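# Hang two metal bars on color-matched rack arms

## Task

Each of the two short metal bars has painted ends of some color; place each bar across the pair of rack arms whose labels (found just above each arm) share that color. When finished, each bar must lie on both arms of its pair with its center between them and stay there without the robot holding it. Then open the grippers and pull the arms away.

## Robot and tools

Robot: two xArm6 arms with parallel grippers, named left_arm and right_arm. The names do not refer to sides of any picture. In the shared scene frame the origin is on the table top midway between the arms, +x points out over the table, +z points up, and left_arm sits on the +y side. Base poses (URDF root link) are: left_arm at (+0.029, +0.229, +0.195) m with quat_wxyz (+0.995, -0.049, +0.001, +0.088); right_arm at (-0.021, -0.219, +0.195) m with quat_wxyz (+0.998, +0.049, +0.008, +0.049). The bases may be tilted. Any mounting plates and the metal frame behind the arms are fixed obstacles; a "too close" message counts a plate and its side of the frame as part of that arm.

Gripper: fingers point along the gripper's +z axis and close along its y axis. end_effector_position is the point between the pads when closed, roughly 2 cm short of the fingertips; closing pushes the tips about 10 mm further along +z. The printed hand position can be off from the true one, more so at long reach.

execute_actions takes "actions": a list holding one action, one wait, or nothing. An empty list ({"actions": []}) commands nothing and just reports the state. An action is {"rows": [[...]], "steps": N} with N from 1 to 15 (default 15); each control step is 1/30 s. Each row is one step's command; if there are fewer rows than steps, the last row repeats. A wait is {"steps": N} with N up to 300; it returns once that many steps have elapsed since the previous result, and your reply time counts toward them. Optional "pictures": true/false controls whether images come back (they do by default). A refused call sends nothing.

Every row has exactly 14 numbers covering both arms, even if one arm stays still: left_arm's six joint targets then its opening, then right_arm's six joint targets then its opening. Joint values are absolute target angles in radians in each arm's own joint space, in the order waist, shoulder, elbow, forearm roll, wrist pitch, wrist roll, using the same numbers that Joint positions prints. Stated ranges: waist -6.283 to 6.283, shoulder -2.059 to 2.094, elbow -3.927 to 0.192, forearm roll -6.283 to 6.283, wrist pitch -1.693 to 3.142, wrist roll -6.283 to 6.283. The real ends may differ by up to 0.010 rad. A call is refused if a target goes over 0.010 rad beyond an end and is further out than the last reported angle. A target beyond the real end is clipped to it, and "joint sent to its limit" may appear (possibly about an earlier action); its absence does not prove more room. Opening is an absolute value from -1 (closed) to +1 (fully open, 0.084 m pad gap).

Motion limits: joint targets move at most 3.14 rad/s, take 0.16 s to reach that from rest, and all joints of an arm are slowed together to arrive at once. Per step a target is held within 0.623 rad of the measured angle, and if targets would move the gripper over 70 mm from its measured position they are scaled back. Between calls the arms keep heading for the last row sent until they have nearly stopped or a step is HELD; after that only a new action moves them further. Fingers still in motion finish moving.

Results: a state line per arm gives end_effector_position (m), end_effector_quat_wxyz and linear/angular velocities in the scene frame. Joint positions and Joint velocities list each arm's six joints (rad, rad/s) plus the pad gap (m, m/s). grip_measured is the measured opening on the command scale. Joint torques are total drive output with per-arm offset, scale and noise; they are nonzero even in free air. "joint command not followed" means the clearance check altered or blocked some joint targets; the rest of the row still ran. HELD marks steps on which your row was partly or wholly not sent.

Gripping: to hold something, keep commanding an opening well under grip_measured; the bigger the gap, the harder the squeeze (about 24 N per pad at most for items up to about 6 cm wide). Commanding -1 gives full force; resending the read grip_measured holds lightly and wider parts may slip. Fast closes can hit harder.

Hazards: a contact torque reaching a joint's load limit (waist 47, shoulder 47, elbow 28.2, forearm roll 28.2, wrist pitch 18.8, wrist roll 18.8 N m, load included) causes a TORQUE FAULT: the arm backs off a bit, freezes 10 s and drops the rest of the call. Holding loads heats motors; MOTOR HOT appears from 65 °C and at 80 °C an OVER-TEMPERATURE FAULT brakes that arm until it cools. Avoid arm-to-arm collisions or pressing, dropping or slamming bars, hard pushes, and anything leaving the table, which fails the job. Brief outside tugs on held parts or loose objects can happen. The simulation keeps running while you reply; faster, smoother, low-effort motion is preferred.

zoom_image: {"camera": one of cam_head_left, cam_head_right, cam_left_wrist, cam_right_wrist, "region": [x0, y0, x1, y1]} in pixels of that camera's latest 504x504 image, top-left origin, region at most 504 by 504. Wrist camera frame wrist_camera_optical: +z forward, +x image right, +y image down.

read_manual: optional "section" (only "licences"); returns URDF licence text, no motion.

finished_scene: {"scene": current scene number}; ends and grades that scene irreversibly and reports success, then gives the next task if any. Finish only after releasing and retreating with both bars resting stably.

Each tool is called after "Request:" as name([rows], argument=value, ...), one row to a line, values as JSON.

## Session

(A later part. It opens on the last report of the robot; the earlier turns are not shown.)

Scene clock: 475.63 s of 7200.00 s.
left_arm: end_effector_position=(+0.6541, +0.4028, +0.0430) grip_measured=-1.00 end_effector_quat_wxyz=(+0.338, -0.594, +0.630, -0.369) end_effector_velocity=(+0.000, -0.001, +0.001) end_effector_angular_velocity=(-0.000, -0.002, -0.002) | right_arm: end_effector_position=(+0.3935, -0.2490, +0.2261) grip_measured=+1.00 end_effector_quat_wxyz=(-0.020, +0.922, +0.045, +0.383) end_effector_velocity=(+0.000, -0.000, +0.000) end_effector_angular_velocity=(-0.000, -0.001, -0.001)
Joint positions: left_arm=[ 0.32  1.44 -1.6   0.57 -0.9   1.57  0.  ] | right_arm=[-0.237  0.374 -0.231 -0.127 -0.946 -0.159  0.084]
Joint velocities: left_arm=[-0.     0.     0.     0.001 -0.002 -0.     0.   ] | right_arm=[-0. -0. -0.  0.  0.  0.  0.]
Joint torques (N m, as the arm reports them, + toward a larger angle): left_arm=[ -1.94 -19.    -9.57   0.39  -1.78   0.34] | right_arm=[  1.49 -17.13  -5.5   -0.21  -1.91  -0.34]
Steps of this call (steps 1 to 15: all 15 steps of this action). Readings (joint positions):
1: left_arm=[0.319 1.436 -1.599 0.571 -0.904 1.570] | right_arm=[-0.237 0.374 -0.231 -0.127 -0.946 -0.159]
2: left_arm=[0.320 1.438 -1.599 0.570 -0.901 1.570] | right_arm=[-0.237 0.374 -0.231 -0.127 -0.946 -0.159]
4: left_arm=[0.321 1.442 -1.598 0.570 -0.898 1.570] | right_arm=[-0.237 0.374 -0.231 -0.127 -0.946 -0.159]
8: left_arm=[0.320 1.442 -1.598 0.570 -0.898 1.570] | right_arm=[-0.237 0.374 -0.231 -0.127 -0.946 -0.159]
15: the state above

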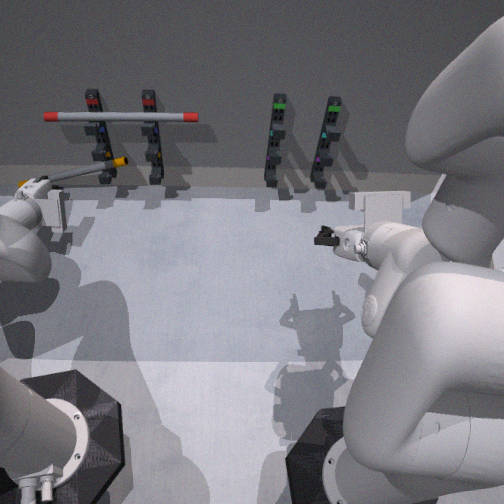

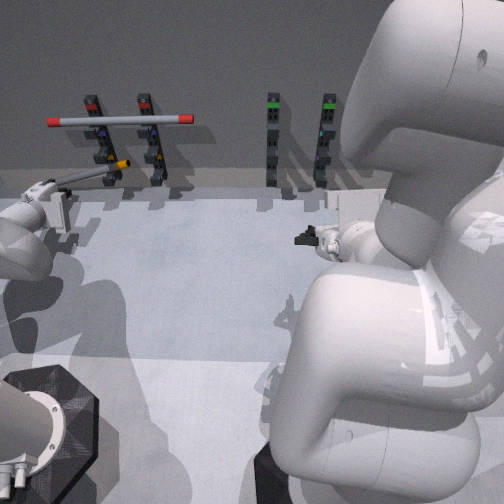

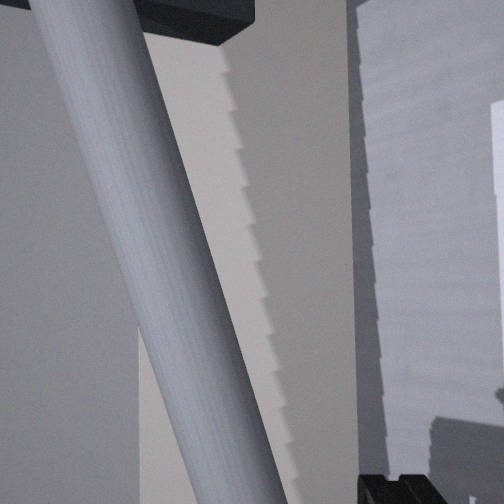

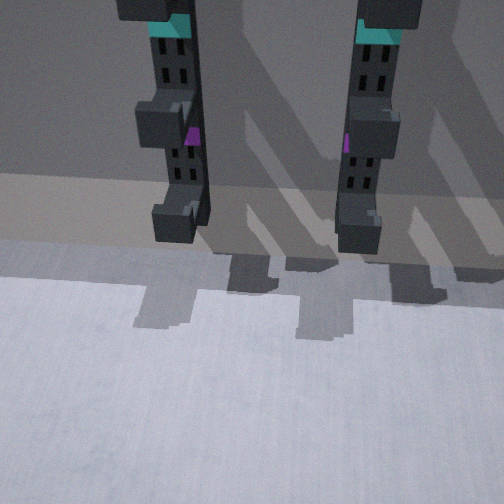

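Request:
execute_actions([
  {"rows":[[0.32,1.38,-1.45,0.57,-0.98,1.57,0.7,-0.237,0.374,-0.231,-0.127,-0.946,-0.159,1]],"steps":15},
], pictures=false)

Request:
execute_actions([
  {"rows":[[0.32,1.45,-1.62,0.57,-0.84,1.57,0.7,-0.237,0.374,-0.231,-0.127,-0.946,-0.159,1]],"steps":15},
])

Scene clock: 482.60 s of 7200.00 s.
left_arm: end_effector_position=(+0.6287, +0.3856, +0.0526) grip_measured=+0.69 end_effector_quat_wxyz=(+0.323, -0.600, +0.622, -0.385) end_effector_velocity=(-0.003, -0.003, -0.000) end_effector_angular_velocity=(-0.006, +0.002, -0.002) | right_arm: end_effector_position=(+0.3935, -0.2490, +0.2261) grip_measured=+1.00 end_effector_quat_wxyz=(-0.020, +0.922, +0.045, +0.383) end_effector_velocity=(-0.000, +0.000, -0.001) end_effector_angular_velocity=(+0.000, +0.002, +0.001)
Joint positions: left_arm=[ 0.32   1.38  -1.452  0.57  -0.979  1.57   0.073] | right_arm=[-0.237  0.374 -0.231 -0.127 -0.946 -0.159  0.084]
Joint velocities: left_arm=[-0.001 -0.003  0.014  0.001 -0.007 -0.     0.001] | right_arm=[-0.     0.002 -0.    -0.    -0.    -0.     0.   ]
Joint torques (N m, as the arm reports them, + toward a larger angle): left_arm=[ -2.82 -18.16  -7.93   0.76  -1.87   0.4 ] | right_arm=[  1.33 -16.63  -5.12  -0.35  -2.35  -0.31]
Steps of this call (steps 1 to 15: the robot went on to your last target; steps 16 to 90: nothing new was sent; then 3.47 s passed at rest; steps 91 to 105: all 15 steps of this action). Readings (joint positions):
91: left_arm=[0.320 1.440 -1.600 0.570 -0.900 1.570] | right_arm=[-0.237 0.374 -0.231 -0.127 -0.946 -0.159]
92: left_arm=[0.320 1.438 -1.596 0.570 -0.903 1.570] | right_arm=[-0.237 0.374 -0.231 -0.127 -0.946 -0.159]
94: left_arm=[0.320 1.421 -1.554 0.570 -0.925 1.570] | right_arm=[-0.237 0.374 -0.231 -0.127 -0.946 -0.159]
98: left_arm=[0.320 1.389 -1.470 0.570 -0.968 1.570] | right_arm=[-0.237 0.374 -0.231 -0.127 -0.946 -0.159]
105: the state above

Scene clock: 483.10 s of 7200.00 s.
left_arm: end_effector_position=(+0.6612, +0.4064, +0.0446) grip_measured=+0.69 end_effector_quat_wxyz=(+0.338, -0.593, +0.635, -0.362) end_effector_velocity=(-0.001, +0.002, -0.000) end_effector_angular_velocity=(-0.000, -0.002, +0.006) | right_arm: end_effector_position=(+0.3935, -0.2490, +0.2261) grip_measured=+1.00 end_effector_quat_wxyz=(-0.020, +0.922, +0.045, +0.383) end_effector_velocity=(+0.000, -0.000, +0.001) end_effector_angular_velocity=(-0.000, -0.001, -0.001)
Joint positions: left_arm=[ 0.317  1.436 -1.621  0.572 -0.867  1.569  0.072] | right_arm=[-0.237  0.374 -0.231 -0.127 -0.946 -0.159  0.084]
Joint velocities: left_arm=[ 0.003  0.002 -0.    -0.004 -0.004  0.001 -0.   ] | right_arm=[-0.    -0.002  0.001  0.001  0.    -0.     0.   ]
Joint torques (N m, as the arm reports them, + toward a larger angle): left_arm=[10.98 -1.58 -0.47 -3.64 10.92  1.31] | right_arm=[  1.82 -16.77  -5.65  -0.23  -2.25  -0.67]
Steps of this call (steps 1 to 15: all 15 steps of this action). Readings (joint positions):
1: left_arm=[0.320 1.380 -1.451 0.570 -0.979 1.570] | right_arm=[-0.237 0.374 -0.231 -0.127 -0.946 -0.159]
2: left_arm=[0.320 1.382 -1.455 0.570 -0.976 1.570] | right_arm=[-0.237 0.374 -0.231 -0.127 -0.946 -0.159]
4: left_arm=[0.320 1.399 -1.497 0.571 -0.943 1.570] | right_arm=[-0.237 0.374 -0.231 -0.127 -0.946 -0.159]
8: left_arm=[0.317 1.429 -1.602 0.572 -0.876 1.569] | right_arm=[-0.237 0.374 -0.231 -0.127 -0.946 -0.159]
15: the state above

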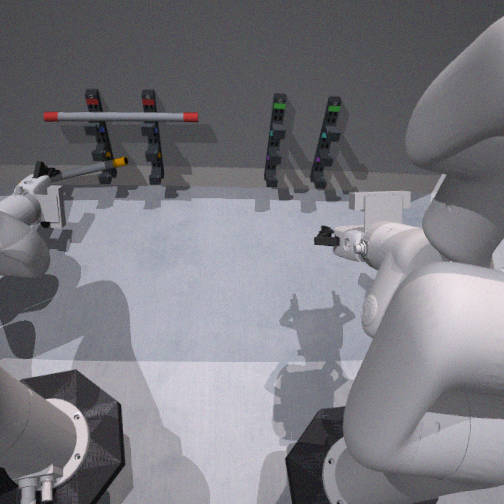

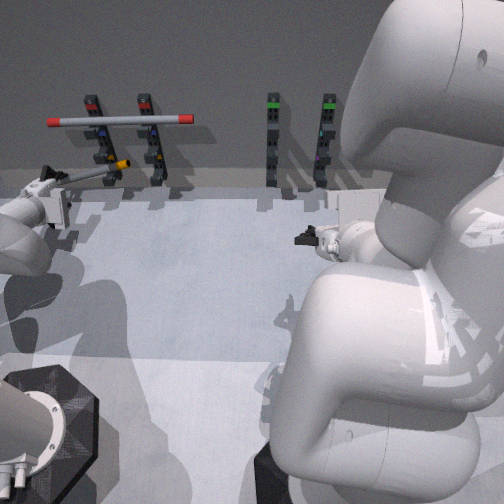

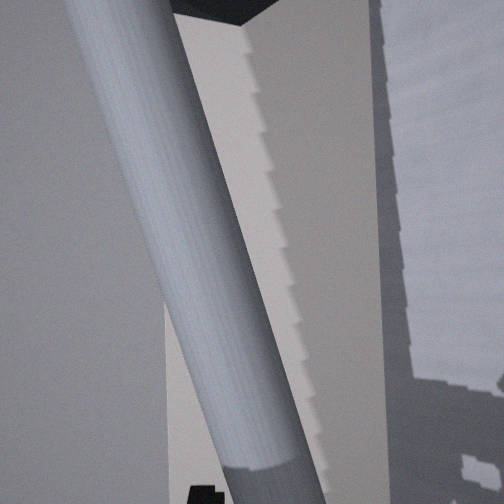

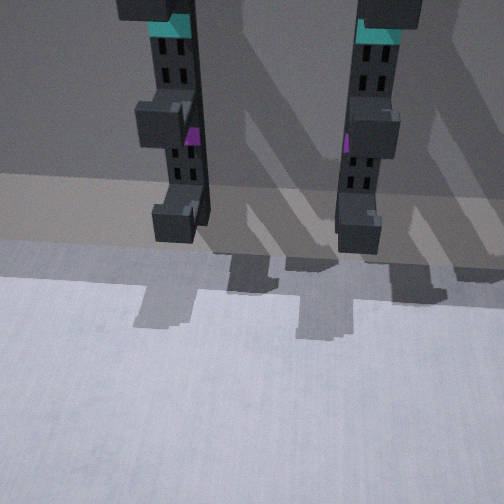

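Request:
execute_actions([
  {"rows":[[0.32,1.436,-1.62,0.57,-0.867,1.57,-1,-0.237,0.374,-0.231,-0.127,-0.946,-0.159,1]],"steps":15},
], pictures=false)

Request:
execute_actions([
  {"rows":[[0.34,1.22,-1.3,0.59,-0.97,1.47,-1,-0.237,0.374,-0.231,-0.127,-0.946,-0.159,1]],"steps":15},
])

Scene clock: 489.83 s of 7200.00 s.
left_arm: end_effector_position=(+0.6593, +0.4086, +0.0423) grip_measured=-1.00 end_effector_quat_wxyz=(+0.337, -0.596, +0.634, -0.360) end_effector_velocity=(+0.009, -0.002, +0.014) end_effector_angular_velocity=(+0.008, -0.030, -0.012) | right_arm: end_effector_position=(+0.3935, -0.2490, +0.2261) grip_measured=+1.00 end_effector_quat_wxyz=(-0.020, +0.922, +0.045, +0.383) end_effector_velocity=(+0.000, -0.000, +0.001) end_effector_angular_velocity=(-0.000, -0.002, +0.000)
Joint positions: left_arm=[ 0.321  1.438 -1.619  0.569 -0.865  1.57   0.   ] | right_arm=[-0.237  0.374 -0.231 -0.127 -0.946 -0.159  0.084]
Joint velocities: left_arm=[-0.009 -0.012 -0.007  0.005 -0.012 -0.001  0.   ] | right_arm=[-0.    -0.002  0.    -0.    -0.     0.    -0.   ]
Joint torques (N m, as the arm reports them, + toward a larger angle): left_arm=[ -2.13 -18.47  -9.16   0.02  -2.18   0.17] | right_arm=[  1.48 -17.15  -5.4   -0.56  -2.13  -0.81]
Steps of this call (steps 1 to 15: the robot went on to your last target; steps 16 to 90: nothing new was sent; then 3.23 s passed at rest; steps 91 to 105: all 15 steps of this action). Readings (joint positions):
91: left_arm=[0.318 1.436 -1.620 0.571 -0.867 1.569] | right_arm=[-0.237 0.374 -0.231 -0.127 -0.946 -0.159]
92: left_arm=[0.321 1.437 -1.618 0.569 -0.866 1.570] | right_arm=[-0.237 0.374 -0.231 -0.127 -0.946 -0.159]
94: left_arm=[0.326 1.438 -1.616 0.566 -0.867 1.570] | right_arm=[-0.237 0.374 -0.231 -0.127 -0.946 -0.159]
98: left_arm=[0.325 1.444 -1.613 0.567 -0.861 1.571] | right_arm=[-0.237 0.374 -0.231 -0.127 -0.946 -0.159]
105: the state above

Scene clock: 490.33 s of 7200.00 s.
left_arm: end_effector_position=(+0.6237, +0.3968, +0.0969) grip_measured=-1.00 end_effector_quat_wxyz=(+0.304, -0.630, +0.594, -0.398) end_effector_velocity=(-0.010, -0.008, -0.004) end_effector_angular_velocity=(-0.026, +0.017, +0.001) | right_arm: end_effector_position=(+0.3935, -0.2490, +0.2261) grip_measured=+1.00 end_effector_quat_wxyz=(-0.020, +0.922, +0.045, +0.383) end_effector_velocity=(-0.000, +0.000, -0.000) end_effector_angular_velocity=(+0.000, +0.000, +0.000)
Joint positions: left_arm=[ 0.34   1.223 -1.303  0.59  -0.969  1.471  0.   ] | right_arm=[-0.237  0.374 -0.231 -0.127 -0.946 -0.159  0.084]
Joint velocities: left_arm=[-0.001 -0.008  0.039  0.002 -0.01  -0.013  0.   ] | right_arm=[ 0.     0.001 -0.     0.    -0.     0.    -0.   ]
Joint torques (N m, as the arm reports them, + toward a larger angle): left_arm=[ -2.79 -19.2   -8.47   0.08  -1.76   0.67] | right_arm=[  1.18 -17.2   -5.44  -0.06  -2.38  -0.4 ]
Steps of this call (steps 1 to 15: all 15 steps of this action). Readings (joint positions):
1: left_arm=[0.321 1.437 -1.619 0.570 -0.866 1.570] | right_arm=[-0.237 0.374 -0.231 -0.127 -0.946 -0.159]
2: left_arm=[0.321 1.434 -1.615 0.570 -0.868 1.568] | right_arm=[-0.237 0.374 -0.231 -0.127 -0.946 -0.159]
4: left_arm=[0.323 1.404 -1.564 0.573 -0.883 1.553] | right_arm=[-0.237 0.374 -0.231 -0.127 -0.946 -0.159]
8: left_arm=[0.336 1.268 -1.374 0.585 -0.947 1.493] | right_arm=[-0.237 0.374 -0.231 -0.127 -0.946 -0.159]
15: the state above

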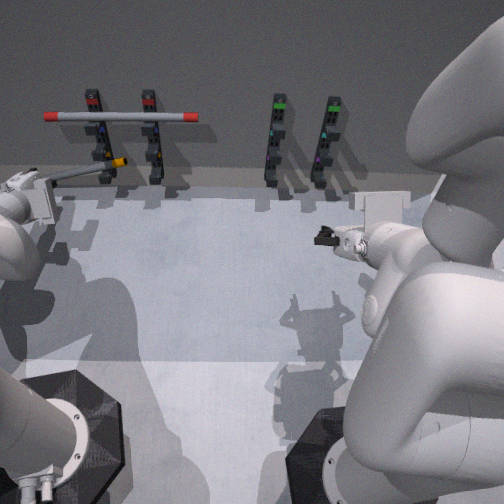

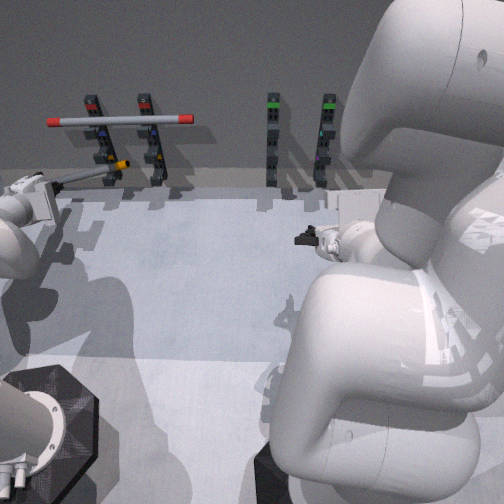

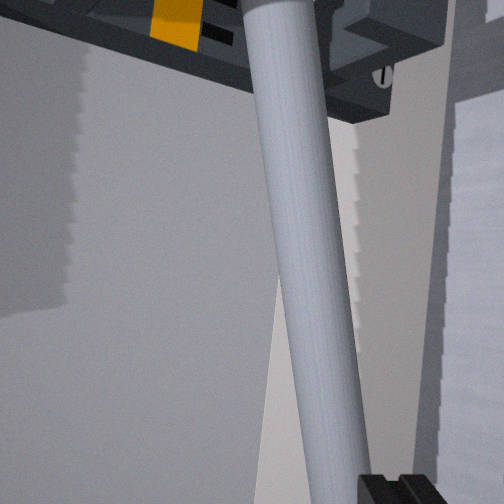

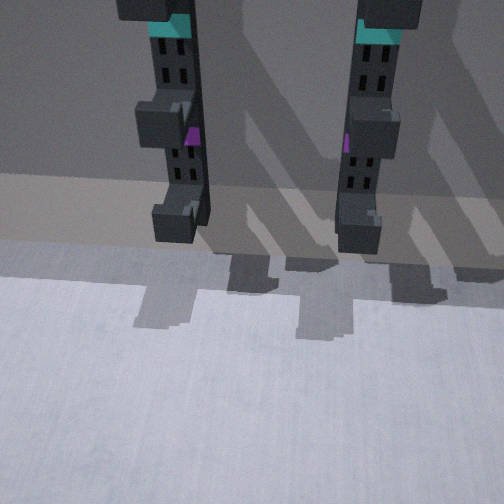

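Request:
execute_actions([
  {"rows":[[0.27,1.33,-1.3,0.52,-1.07,1.57,0.7,-0.237,0.374,-0.231,-0.127,-0.946,-0.159,1]],"steps":15},
], pictures=false)

Request:
execute_actions([
  {"rows":[[0.27,1.45,-1.6,0.52,-0.895,1.57,0.7,-0.237,0.374,-0.231,-0.127,-0.946,-0.159,1]],"steps":15},
], pictures=false)

Request:
execute_actions([
  {"rows":[[0.27,1.45,-1.6,0.52,-0.895,1.57,-1,-0.237,0.374,-0.231,-0.127,-0.946,-0.159,1]],"steps":15},
])

Scene clock: 500.13 s of 7200.00 s.
left_arm: end_effector_position=(+0.6071, +0.3516, +0.0646) grip_measured=+0.69 end_effector_quat_wxyz=(+0.308, -0.608, +0.612, -0.402) end_effector_velocity=(-0.005, -0.005, -0.006) end_effector_angular_velocity=(+0.000, +0.007, -0.003) | right_arm: end_effector_position=(+0.3935, -0.2490, +0.2261) grip_measured=+1.00 end_effector_quat_wxyz=(-0.020, +0.922, +0.045, +0.383) end_effector_velocity=(+0.000, -0.000, +0.000) end_effector_angular_velocity=(-0.000, -0.001, -0.000)
Joint positions: left_arm=[ 0.271  1.328 -1.301  0.52  -1.069  1.569  0.073] | right_arm=[-0.237  0.374 -0.231 -0.127 -0.946 -0.159  0.084]
Joint velocities: left_arm=[-0.005  0.012  0.006 -0.007 -0.007  0.009  0.001] | right_arm=[-0.    -0.001  0.001 -0.     0.     0.     0.   ]
Joint torques (N m, as the arm reports them, + toward a larger angle): left_arm=[ -2.22 -17.93  -5.97   1.28  -2.1    0.8 ] | right_arm=[  1.37 -17.1   -5.7   -0.79  -2.06  -0.87]
Steps of this call (steps 1 to 15: the robot went on to your last target; steps 16 to 90: nothing new was sent; then 6.30 s passed at rest; steps 91 to 105: all 15 steps of this action). Readings (joint positions):
91: left_arm=[0.340 1.220 -1.300 0.590 -0.970 1.470] | right_arm=[-0.237 0.374 -0.231 -0.127 -0.946 -0.159]
92: left_arm=[0.338 1.223 -1.301 0.587 -0.975 1.475] | right_arm=[-0.237 0.374 -0.231 -0.127 -0.946 -0.159]
94: left_arm=[0.317 1.254 -1.305 0.563 -1.008 1.507] | right_arm=[-0.237 0.374 -0.231 -0.127 -0.946 -0.159]
98: left_arm=[0.277 1.322 -1.295 0.530 -1.055 1.556] | right_arm=[-0.237 0.374 -0.231 -0.127 -0.946 -0.159]
105: the state above

Scene clock: 500.63 s of 7200.00 s.
left_arm: end_effector_position=(+0.6637, +0.3828, +0.0467) grip_measured=+0.70 end_effector_quat_wxyz=(+0.338, -0.593, +0.627, -0.375) end_effector_velocity=(+0.001, +0.001, -0.003) end_effector_angular_velocity=(+0.002, -0.012, +0.004) | right_arm: end_effector_position=(+0.3935, -0.2490, +0.2261) grip_measured=+1.00 end_effector_quat_wxyz=(-0.020, +0.922, +0.045, +0.383) end_effector_velocity=(+0.000, +0.000, +0.001) end_effector_angular_velocity=(-0.000, -0.002, +0.000)
Joint positions: left_arm=[ 0.27   1.443 -1.6    0.52  -0.908  1.57   0.073] | right_arm=[-0.237  0.374 -0.231 -0.127 -0.946 -0.159  0.084]
Joint velocities: left_arm=[ 0.001  0.022 -0.026 -0.003 -0.008  0.001  0.   ] | right_arm=[ 0.    -0.001 -0.    -0.     0.     0.    -0.   ]
Joint torques (N m, as the arm reports them, + toward a larger angle): left_arm=[-0.79 -7.86 -3.04 -0.66  6.88  0.97] | right_arm=[  1.47 -16.69  -5.08  -0.23  -1.69  -0.88]
Steps of this call (steps 1 to 15: all 15 steps of this action). Readings (joint positions):
1: left_arm=[0.271 1.328 -1.301 0.520 -1.070 1.569] | right_arm=[-0.237 0.374 -0.231 -0.127 -0.946 -0.159]
2: left_arm=[0.271 1.330 -1.305 0.520 -1.067 1.570] | right_arm=[-0.237 0.374 -0.231 -0.127 -0.946 -0.159]
4: left_arm=[0.270 1.351 -1.352 0.521 -1.038 1.570] | right_arm=[-0.237 0.374 -0.231 -0.127 -0.946 -0.159]
8: left_arm=[0.269 1.421 -1.538 0.521 -0.939 1.570] | right_arm=[-0.237 0.374 -0.231 -0.127 -0.946 -0.159]
15: the state above

Scene clock: 501.13 s of 7200.00 s.
left_arm: end_effector_position=(+0.6666, +0.3853, +0.0536) grip_measured=+0.28 end_effector_quat_wxyz=(+0.345, -0.590, +0.624, -0.379) end_effector_velocity=(+0.006, +0.001, +0.012) end_effector_angular_velocity=(+0.006, -0.023, -0.003) | right_arm: end_effector_position=(+0.3935, -0.2490, +0.2261) grip_measured=+1.00 end_effector_quat_wxyz=(-0.020, +0.922, +0.045, +0.383) end_effector_velocity=(+0.000, -0.000, +0.000) end_effector_angular_velocity=(-0.000, -0.001, -0.000)
Joint positions: left_arm=[ 0.271  1.437 -1.602  0.519 -0.92   1.57   0.056] | right_arm=[-0.237  0.374 -0.231 -0.127 -0.946 -0.159  0.084]
Joint velocities: left_arm=[-0.003 -0.015  0.001  0.001 -0.01   0.    -0.025] | right_arm=[-0.    -0.001 -0.    -0.    -0.    -0.    -0.   ]
Joint torques (N m, as the arm reports them, + toward a larger angle): left_arm=[-4.5  -1.43  4.33  1.37 10.57  0.87] | right_arm=[  1.36 -16.64  -5.58  -0.37  -2.12  -0.68]
Steps of this call (steps 1 to 15: all 15 steps of this action). Readings (joint positions):
1: left_arm=[0.270 1.443 -1.601 0.520 -0.909 1.570] | right_arm=[-0.237 0.374 -0.231 -0.127 -0.946 -0.159]
2: left_arm=[0.270 1.444 -1.603 0.520 -0.910 1.570] | right_arm=[-0.237 0.374 -0.231 -0.127 -0.946 -0.159]
4: left_arm=[0.271 1.443 -1.604 0.519 -0.913 1.570] | right_arm=[-0.237 0.374 -0.231 -0.127 -0.946 -0.159]
8: left_arm=[0.271 1.441 -1.603 0.519 -0.916 1.570] | right_arm=[-0.237 0.374 -0.231 -0.127 -0.946 -0.159]
15: the state above

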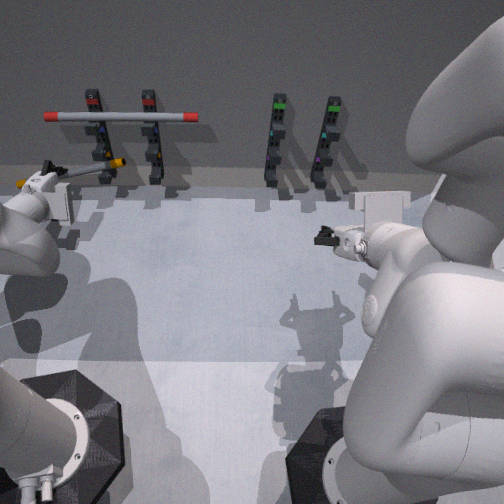

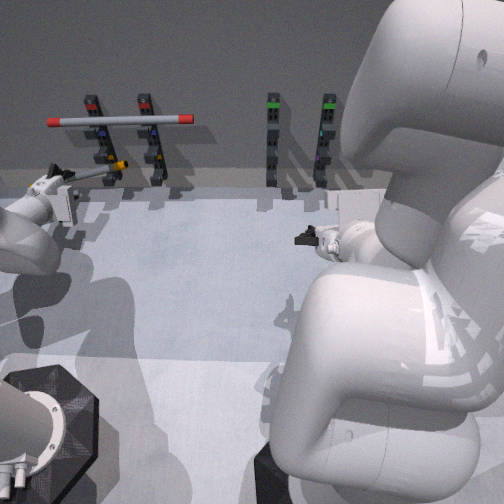

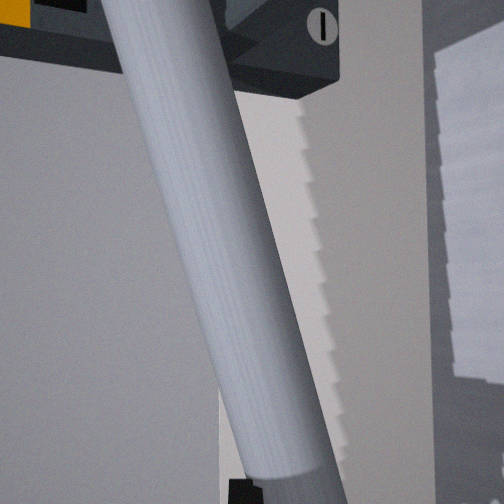

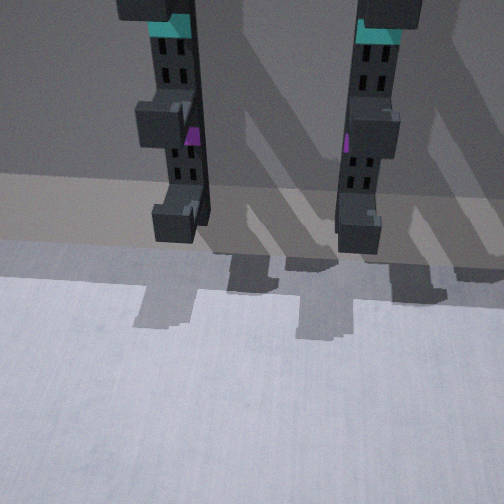

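Request:
execute_actions([
  {"rows":[[0.27,1.44,-1.6,0.52,-0.915,1.57,-1,-0.237,0.374,-0.231,-0.127,-0.946,-0.159,1]],"steps":10},
], pictures=false)

Request:
execute_actions([
  {"rows":[[0.5,1.3,-1.4,0.75,-0.95,1.5,-1,-0.237,0.374,-0.231,-0.127,-0.946,-0.159,1]],"steps":15},
])

Scene clock: 508.13 s of 7200.00 s.
left_arm: end_effector_position=(+0.6724, +0.3890, +0.0645) grip_measured=-0.37 end_effector_quat_wxyz=(+0.354, -0.586, +0.620, -0.383) end_effector_velocity=(-0.001, -0.001, -0.001) end_effector_angular_velocity=(-0.003, -0.002, -0.001) | right_arm: end_effector_position=(+0.3935, -0.2490, +0.2261) grip_measured=+1.00 end_effector_quat_wxyz=(-0.020, +0.922, +0.045, +0.383) end_effector_velocity=(-0.000, +0.000, -0.000) end_effector_angular_velocity=(+0.000, +0.000, +0.000)
Joint positions: left_arm=[ 0.271  1.426 -1.606  0.519 -0.928  1.57   0.028] | right_arm=[-0.237  0.374 -0.231 -0.127 -0.946 -0.159  0.084]
Joint velocities: left_arm=[-0.     0.002  0.004 -0.    -0.007  0.     0.   ] | right_arm=[ 0.     0.001 -0.    -0.     0.     0.    -0.   ]
Joint torques (N m, as the arm reports them, + toward a larger angle): left_arm=[-9.59 -2.77  6.64  4.73  7.27  1.07] | right_arm=[  1.75 -17.13  -5.78  -0.53  -2.02  -0.56]
Steps of this call (steps 1 to 15: the robot went on to your last target; steps 16 to 100: nothing new was sent; then 3.33 s passed at rest; steps 101 to 110: all 10 steps of this action). Readings (joint positions):
101: left_arm=[0.270 1.427 -1.612 0.520 -0.920 1.570] | right_arm=[-0.237 0.374 -0.231 -0.127 -0.946 -0.159]
102: left_arm=[0.270 1.427 -1.612 0.520 -0.921 1.570] | right_arm=[-0.237 0.374 -0.231 -0.127 -0.946 -0.159]
104: left_arm=[0.270 1.426 -1.609 0.520 -0.924 1.570] | right_arm=[-0.237 0.374 -0.231 -0.127 -0.946 -0.159]
108: left_arm=[0.271 1.426 -1.606 0.519 -0.928 1.570] | right_arm=[-0.237 0.374 -0.231 -0.127 -0.946 -0.159]
110: the state above

Scene clock: 508.63 s of 7200.00 s.
left_arm: end_effector_position=(+0.5942, +0.4501, +0.0632) grip_measured=-0.56 end_effector_quat_wxyz=(+0.311, -0.621, +0.611, -0.381) end_effector_velocity=(+0.005, +0.018, +0.030) end_effector_angular_velocity=(+0.017, -0.047, -0.007) | right_arm: end_effector_position=(+0.3935, -0.2490, +0.2261) grip_measured=+1.00 end_effector_quat_wxyz=(-0.020, +0.922, +0.045, +0.383) end_effector_velocity=(+0.000, -0.000, +0.000) end_effector_angular_velocity=(-0.000, -0.000, -0.001)
Joint positions: left_arm=[ 0.496  1.307 -1.4    0.747 -0.946  1.502  0.019] | right_arm=[-0.237  0.374 -0.231 -0.127 -0.946 -0.159  0.084]
Joint velocities: left_arm=[ 0.031 -0.053  0.013  0.049 -0.018 -0.013  0.   ] | right_arm=[ 0.    -0.    -0.     0.001  0.    -0.    -0.   ]
Joint torques (N m, as the arm reports them, + toward a larger angle): left_arm=[ -2.83 -18.25  -8.14   0.69  -2.61   0.31] | right_arm=[  2.32 -16.08  -5.71  -0.46  -1.74  -0.59]
Steps of this call (steps 1 to 15: all 15 steps of this action). Readings (joint positions):
1: left_arm=[0.271 1.426 -1.606 0.520 -0.929 1.570] | right_arm=[-0.237 0.374 -0.231 -0.127 -0.946 -0.159]
2: left_arm=[0.274 1.424 -1.602 0.524 -0.929 1.568] | right_arm=[-0.237 0.374 -0.231 -0.127 -0.946 -0.159]
4: left_arm=[0.310 1.401 -1.563 0.571 -0.935 1.555] | right_arm=[-0.237 0.374 -0.231 -0.127 -0.946 -0.159]
8: left_arm=[0.431 1.342 -1.456 0.682 -0.941 1.521] | right_arm=[-0.237 0.374 -0.231 -0.127 -0.946 -0.159]
15: the state above

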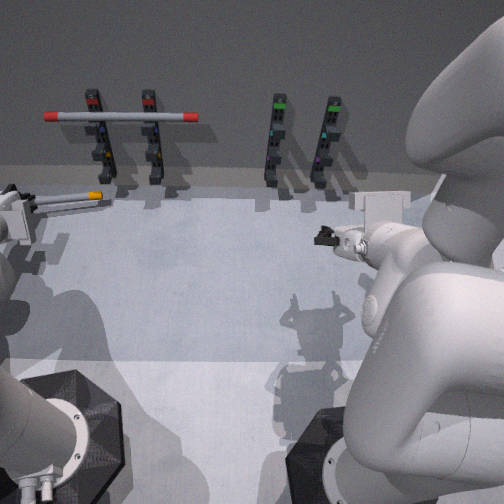

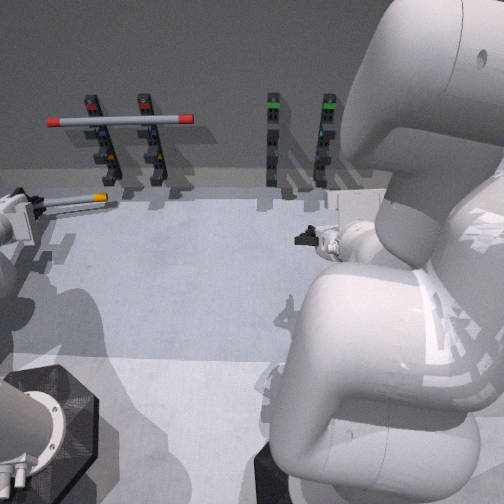

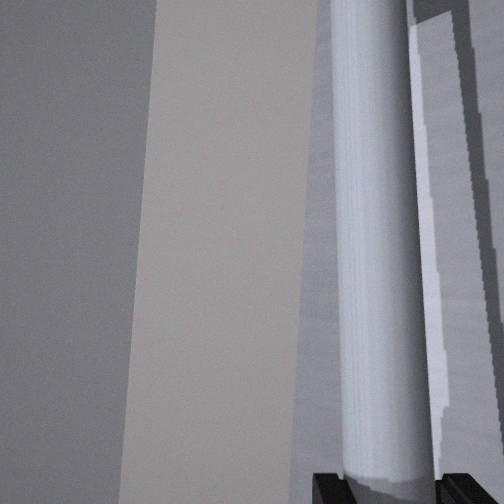

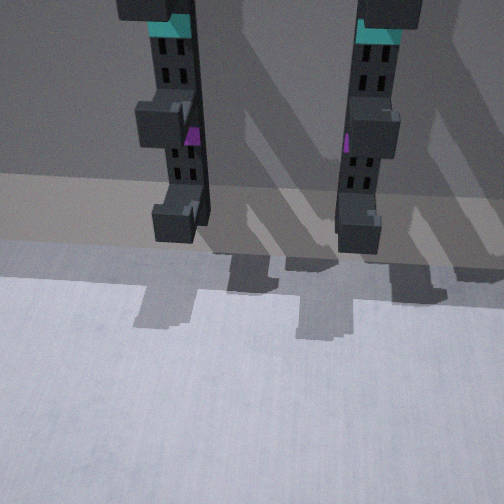

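Out and held. Swing to front, retracted and raised.

Request:
execute_actions([
  {"rows":[[0.3,1.1,-1.05,0.5,-1.1,1.57,-1,-0.237,0.374,-0.231,-0.127,-0.946,-0.159,1]],"steps":15},
], pictures=false)

Request:
execute_actions([
  {"rows":[[0.15,1.1,-1.05,0.34,-1.1,1.57,-1,-0.237,0.374,-0.231,-0.127,-0.946,-0.159,1]],"steps":15},
])

Scene clock: 515.37 s of 7200.00 s.
left_arm: end_effector_position=(+0.5860, +0.3719, +0.1260) grip_measured=-0.52 end_effector_quat_wxyz=(+0.314, -0.624, +0.594, -0.398) end_effector_velocity=(-0.006, -0.012, +0.017) end_effector_angular_velocity=(+0.003, -0.012, +0.021) | right_arm: end_effector_position=(+0.3935, -0.2490, +0.2261) grip_measured=+1.00 end_effector_quat_wxyz=(-0.020, +0.922, +0.045, +0.383) end_effector_velocity=(-0.000, +0.000, -0.000) end_effector_angular_velocity=(+0.000, +0.001, -0.000)
Joint positions: left_arm=[ 0.305  1.106 -1.057  0.506 -1.095  1.569  0.021] | right_arm=[-0.237  0.374 -0.231 -0.127 -0.946 -0.159  0.084]
Joint velocities: left_arm=[-0.044 -0.05   0.085 -0.073 -0.046  0.02   0.002] | right_arm=[-0.     0.001  0.    -0.     0.     0.    -0.   ]
Joint torques (N m, as the arm reports them, + toward a larger angle): left_arm=[ -1.97 -20.04  -9.53   1.74  -4.59  -0.49] | right_arm=[  1.14 -16.83  -5.98  -0.23  -2.    -0.41]
Steps of this call (steps 1 to 15: the robot went on to your last target; steps 16 to 90: nothing new was sent; then 3.23 s passed at rest; steps 91 to 105: all 15 steps of this action). Readings (joint positions):
91: left_arm=[0.500 1.300 -1.400 0.750 -0.950 1.500] | right_arm=[-0.237 0.374 -0.231 -0.127 -0.946 -0.159]
92: left_arm=[0.498 1.298 -1.396 0.746 -0.952 1.501] | right_arm=[-0.237 0.374 -0.231 -0.127 -0.946 -0.159]
94: left_arm=[0.474 1.272 -1.348 0.711 -0.972 1.511] | right_arm=[-0.237 0.374 -0.231 -0.127 -0.946 -0.159]
98: left_arm=[0.373 1.175 -1.180 0.594 -1.043 1.544] | right_arm=[-0.237 0.374 -0.231 -0.127 -0.946 -0.159]
105: the state above

Scene clock: 515.87 s of 7200.00 s.
left_arm: end_effector_position=(+0.6054, +0.3281, +0.1318) grip_measured=-0.43 end_effector_quat_wxyz=(+0.319, -0.627, +0.592, -0.394) end_effector_velocity=(+0.006, -0.007, +0.006) end_effector_angular_velocity=(+0.002, -0.014, -0.008) | right_arm: end_effector_position=(+0.3935, -0.2490, +0.2261) grip_measured=+1.00 end_effector_quat_wxyz=(-0.020, +0.922, +0.045, +0.383) end_effector_velocity=(-0.000, -0.000, -0.000) end_effector_angular_velocity=(+0.000, +0.001, -0.000)
Joint positions: left_arm=[ 0.153  1.1   -1.05   0.341 -1.1    1.57   0.025] | right_arm=[-0.237  0.374 -0.231 -0.127 -0.946 -0.159  0.084]
Joint velocities: left_arm=[-0.02  -0.004 -0.005 -0.01  -0.004 -0.001  0.002] | right_arm=[-0.  0.  0.  0. -0. -0. -0.]
Joint torques (N m, as the arm reports them, + toward a larger angle): left_arm=[ -7.14 -20.95 -10.9    2.52  -4.78  -0.07] | right_arm=[  1.17 -17.14  -5.77  -0.5   -2.34  -0.64]
Steps of this call (steps 1 to 15: all 15 steps of this action). Readings (joint positions):
1: left_arm=[0.303 1.104 -1.055 0.504 -1.096 1.569] | right_arm=[-0.237 0.374 -0.231 -0.127 -0.946 -0.159]
2: left_arm=[0.300 1.104 -1.053 0.498 -1.097 1.569] | right_arm=[-0.237 0.374 -0.231 -0.127 -0.946 -0.159]
4: left_arm=[0.262 1.102 -1.052 0.451 -1.098 1.570] | right_arm=[-0.237 0.374 -0.231 -0.127 -0.946 -0.159]
8: left_arm=[0.170 1.102 -1.049 0.363 -1.099 1.570] | right_arm=[-0.237 0.374 -0.231 -0.127 -0.946 -0.159]
15: the state above

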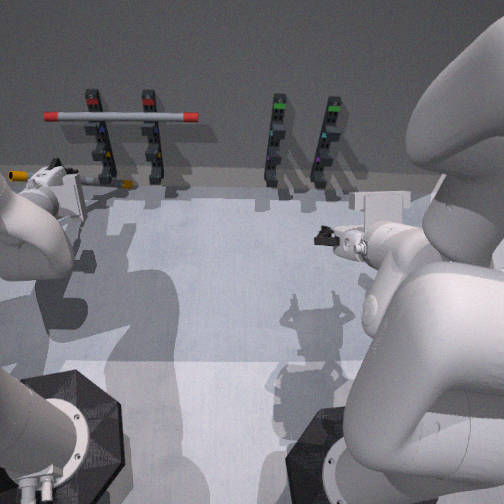

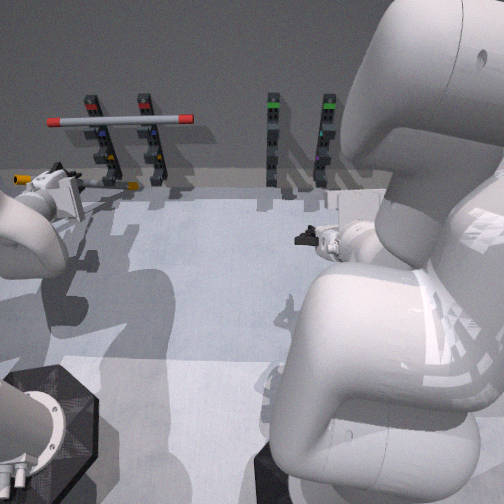

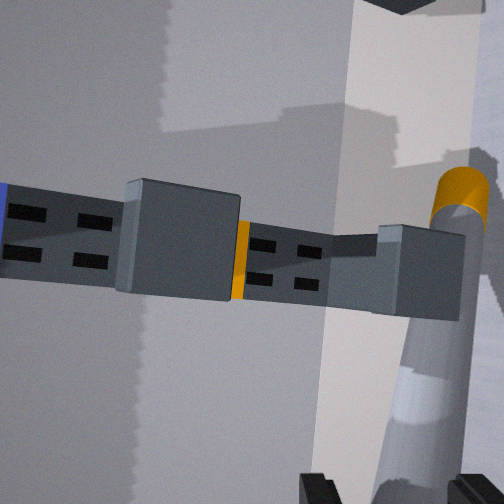

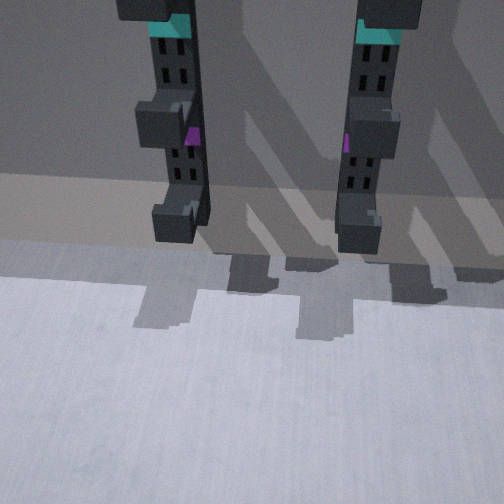

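Request:
execute_actions([
  {"rows":[[0.15,1.0,-0.8,0.34,-1.25,1.57,-1,-0.237,0.374,-0.231,-0.127,-0.946,-0.159,1]],"steps":15},
])

Scene clock: 524.20 s of 7200.00 s.
left_arm: end_effector_position=(+0.5495, +0.3086, +0.1598) grip_measured=-1.00 end_effector_quat_wxyz=(+0.308, -0.633, +0.579, -0.411) end_effector_velocity=(-0.014, -0.002, -0.010) end_effector_angular_velocity=(-0.010, +0.033, +0.005) | right_arm: end_effector_position=(+0.3935, -0.2490, +0.2261) grip_measured=+1.00 end_effector_quat_wxyz=(-0.020, +0.922, +0.045, +0.383) end_effector_velocity=(-0.000, +0.000, -0.000) end_effector_angular_velocity=(+0.000, +0.000, +0.001)
Joint positions: left_arm=[ 0.149  0.999 -0.804  0.341 -1.25   1.57   0.   ] | right_arm=[-0.237  0.374 -0.231 -0.127 -0.946 -0.159  0.084]
Joint velocities: left_arm=[ 0.005  0.003  0.034 -0.004 -0.003  0.002  0.   ] | right_arm=[ 0.  0.  0. -0.  0.  0. -0.]
Joint torques (N m, as the arm reports them, + toward a larger angle): left_arm=[ -1.56 -14.52  -4.27   0.96  -2.07   0.32] | right_arm=[  1.12 -17.41  -5.64  -0.4   -1.93  -0.94]
Steps of this call (steps 1 to 15: the robot went on to your last target; steps 16 to 90: nothing new was sent; then 4.83 s passed at rest; steps 91 to 105: all 15 steps of this action). Readings (joint positions):
91: left_arm=[0.150 1.100 -1.050 0.340 -1.100 1.570] | right_arm=[-0.237 0.374 -0.231 -0.127 -0.946 -0.159]
92: left_arm=[0.150 1.098 -1.046 0.340 -1.103 1.570] | right_arm=[-0.237 0.374 -0.231 -0.127 -0.946 -0.159]
94: left_arm=[0.149 1.080 -1.000 0.340 -1.132 1.570] | right_arm=[-0.237 0.374 -0.231 -0.127 -0.946 -0.159]
98: left_arm=[0.148 1.016 -0.846 0.342 -1.225 1.569] | right_arm=[-0.237 0.374 -0.231 -0.127 -0.946 -0.159]
105: the state above

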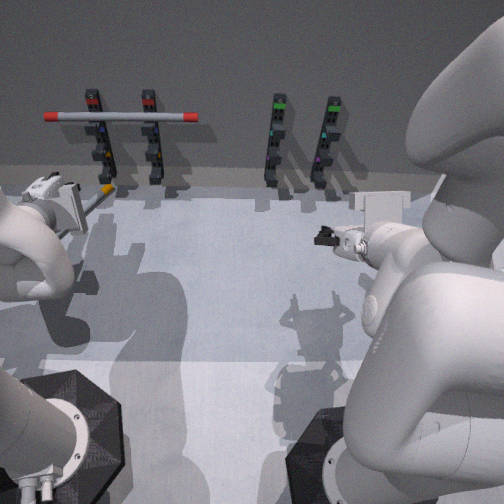

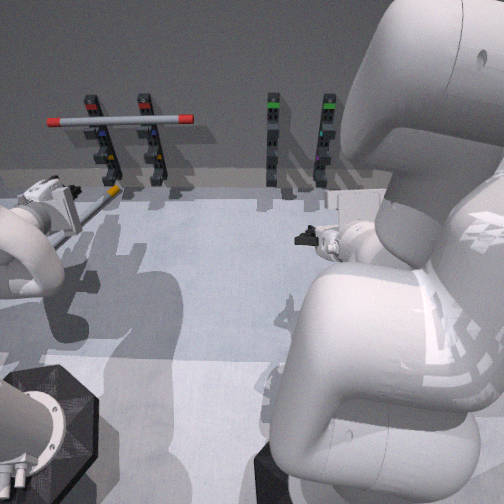

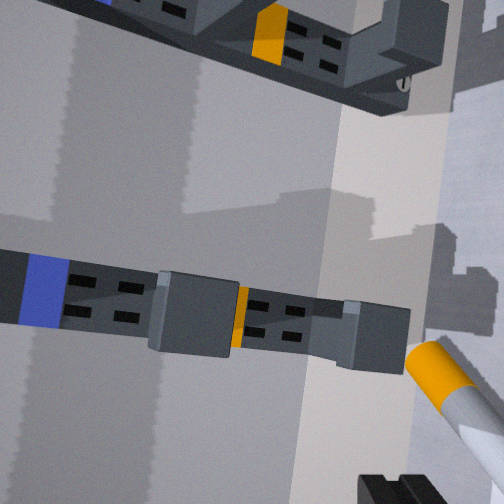

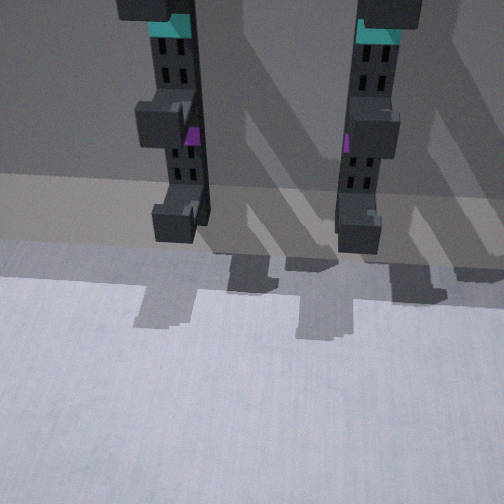

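Dropped on table. Lift away to see.

Request:
execute_actions([
  {"rows":[[0.15,0.5,-0.4,0.0,-1.0,1.57,1,-0.237,0.374,-0.231,-0.127,-0.946,-0.159,1]],"steps":15},
], pictures=false)

Request:
execute_actions([
  {"steps":30},
])

Scene clock: 533.27 s of 7200.00 s.
left_arm: end_effector_position=(+0.4800, +0.3812, +0.2269) grip_measured=+1.00 end_effector_quat_wxyz=(-0.320, +0.742, -0.514, +0.287) end_effector_velocity=(-0.070, +0.029, +0.017) end_effector_angular_velocity=(-0.019, +0.142, +0.179) | right_arm: end_effector_position=(+0.3935, -0.2490, +0.2261) grip_measured=+1.00 end_effector_quat_wxyz=(-0.020, +0.922, +0.045, +0.383) end_effector_velocity=(-0.000, -0.000, -0.001) end_effector_angular_velocity=(+0.000, +0.002, -0.001)
Joint positions: left_arm=[ 0.15   0.52  -0.417  0.015 -1.012  1.57   0.084] | right_arm=[-0.237  0.374 -0.231 -0.127 -0.946 -0.159  0.084]
Joint velocities: left_arm=[-0.004 -0.261  0.228 -0.197  0.156  0.     0.001] | right_arm=[-0.     0.002 -0.     0.001 -0.     0.     0.   ]
Joint torques (N m, as the arm reports them, + toward a larger angle): left_arm=[-2.42 -8.49 -7.9   2.17 -1.76  0.23] | right_arm=[  1.24 -17.34  -5.02  -0.26  -1.87  -0.54]
Steps of this call (steps 1 to 15: the robot went on to your last target; steps 16 to 90: nothing new was sent; then 5.57 s passed at rest; steps 91 to 105: all 15 steps of this action). Readings (joint positions):
91: left_arm=[0.150 1.000 -0.800 0.340 -1.250 1.570] | right_arm=[-0.237 0.374 -0.231 -0.127 -0.946 -0.159]
92: left_arm=[0.150 0.996 -0.796 0.337 -1.247 1.570] | right_arm=[-0.237 0.374 -0.231 -0.127 -0.946 -0.159]
94: left_arm=[0.150 0.952 -0.756 0.303 -1.221 1.570] | right_arm=[-0.237 0.374 -0.231 -0.127 -0.946 -0.159]
98: left_arm=[0.150 0.745 -0.599 0.168 -1.124 1.570] | right_arm=[-0.237 0.374 -0.231 -0.127 -0.946 -0.159]
105: the state above

Scene clock: 534.27 s of 7200.00 s.
left_arm: end_effector_position=(+0.4746, +0.3835, +0.2282) grip_measured=+1.00 end_effector_quat_wxyz=(-0.318, +0.748, -0.510, +0.281) end_effector_velocity=(+0.000, -0.000, +0.000) end_effector_angular_velocity=(-0.000, -0.000, -0.001) | right_arm: end_effector_position=(+0.3935, -0.2490, +0.2261) grip_measured=+1.00 end_effector_quat_wxyz=(-0.020, +0.922, +0.045, +0.383) end_effector_velocity=(+0.000, -0.000, +0.001) end_effector_angular_velocity=(-0.000, -0.002, -0.000)
Joint positions: left_arm=[ 0.15   0.5   -0.4    0.    -1.     1.57   0.084] | right_arm=[-0.237  0.374 -0.231 -0.127 -0.946 -0.159  0.084]
Joint velocities: left_arm=[ 0.    -0.     0.     0.002  0.    -0.    -0.   ] | right_arm=[ 0.    -0.002  0.     0.     0.     0.    -0.   ]
Joint torques (N m, as the arm reports them, + toward a larger angle): left_arm=[ -2.   -11.22  -5.86   0.72  -2.17   0.15] | right_arm=[  1.47 -16.78  -5.73  -0.69  -2.13  -0.48]
Steps of this call (steps 1 to 30: the robot went on to your last target). Readings (joint positions):
1: left_arm=[0.150 0.513 -0.411 0.010 -1.008 1.570] | right_arm=[-0.237 0.374 -0.231 -0.127 -0.946 -0.159]
2: left_arm=[0.150 0.509 -0.407 0.007 -1.005 1.570] | right_arm=[-0.237 0.374 -0.231 -0.127 -0.946 -0.159]
4: left_arm=[0.150 0.505 -0.403 0.003 -1.002 1.570] | right_arm=[-0.237 0.374 -0.231 -0.127 -0.946 -0.159]
8: left_arm=[0.150 0.502 -0.401 0.001 -1.000 1.570] | right_arm=[-0.237 0.374 -0.231 -0.127 -0.946 -0.159]
30: the state above
All arms were judged still, so your last target was given up. Only a new action makes them travel on or press farther. Fingers that are still opening or closing keep moving.

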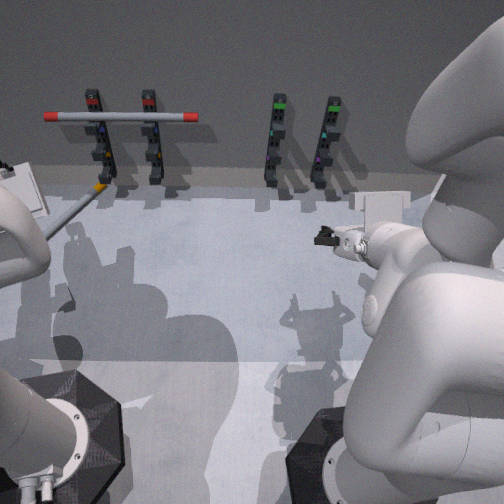

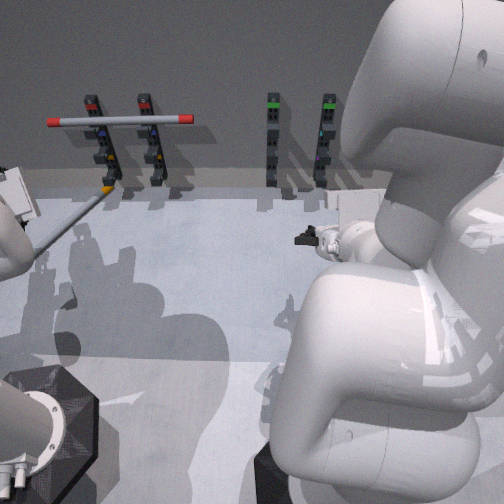

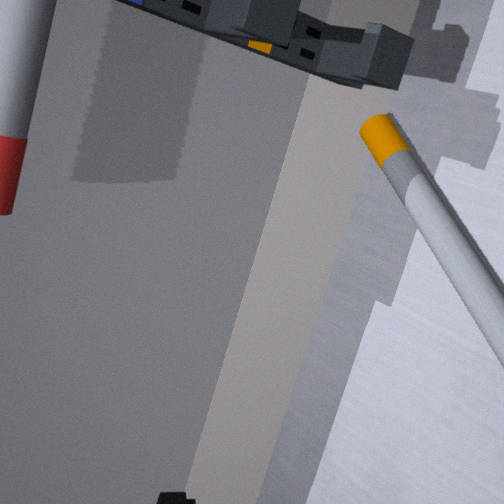

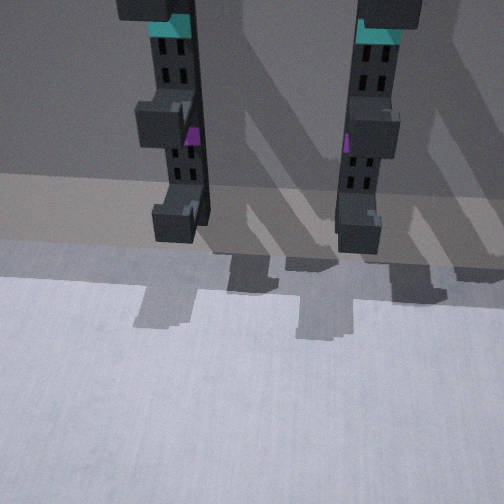

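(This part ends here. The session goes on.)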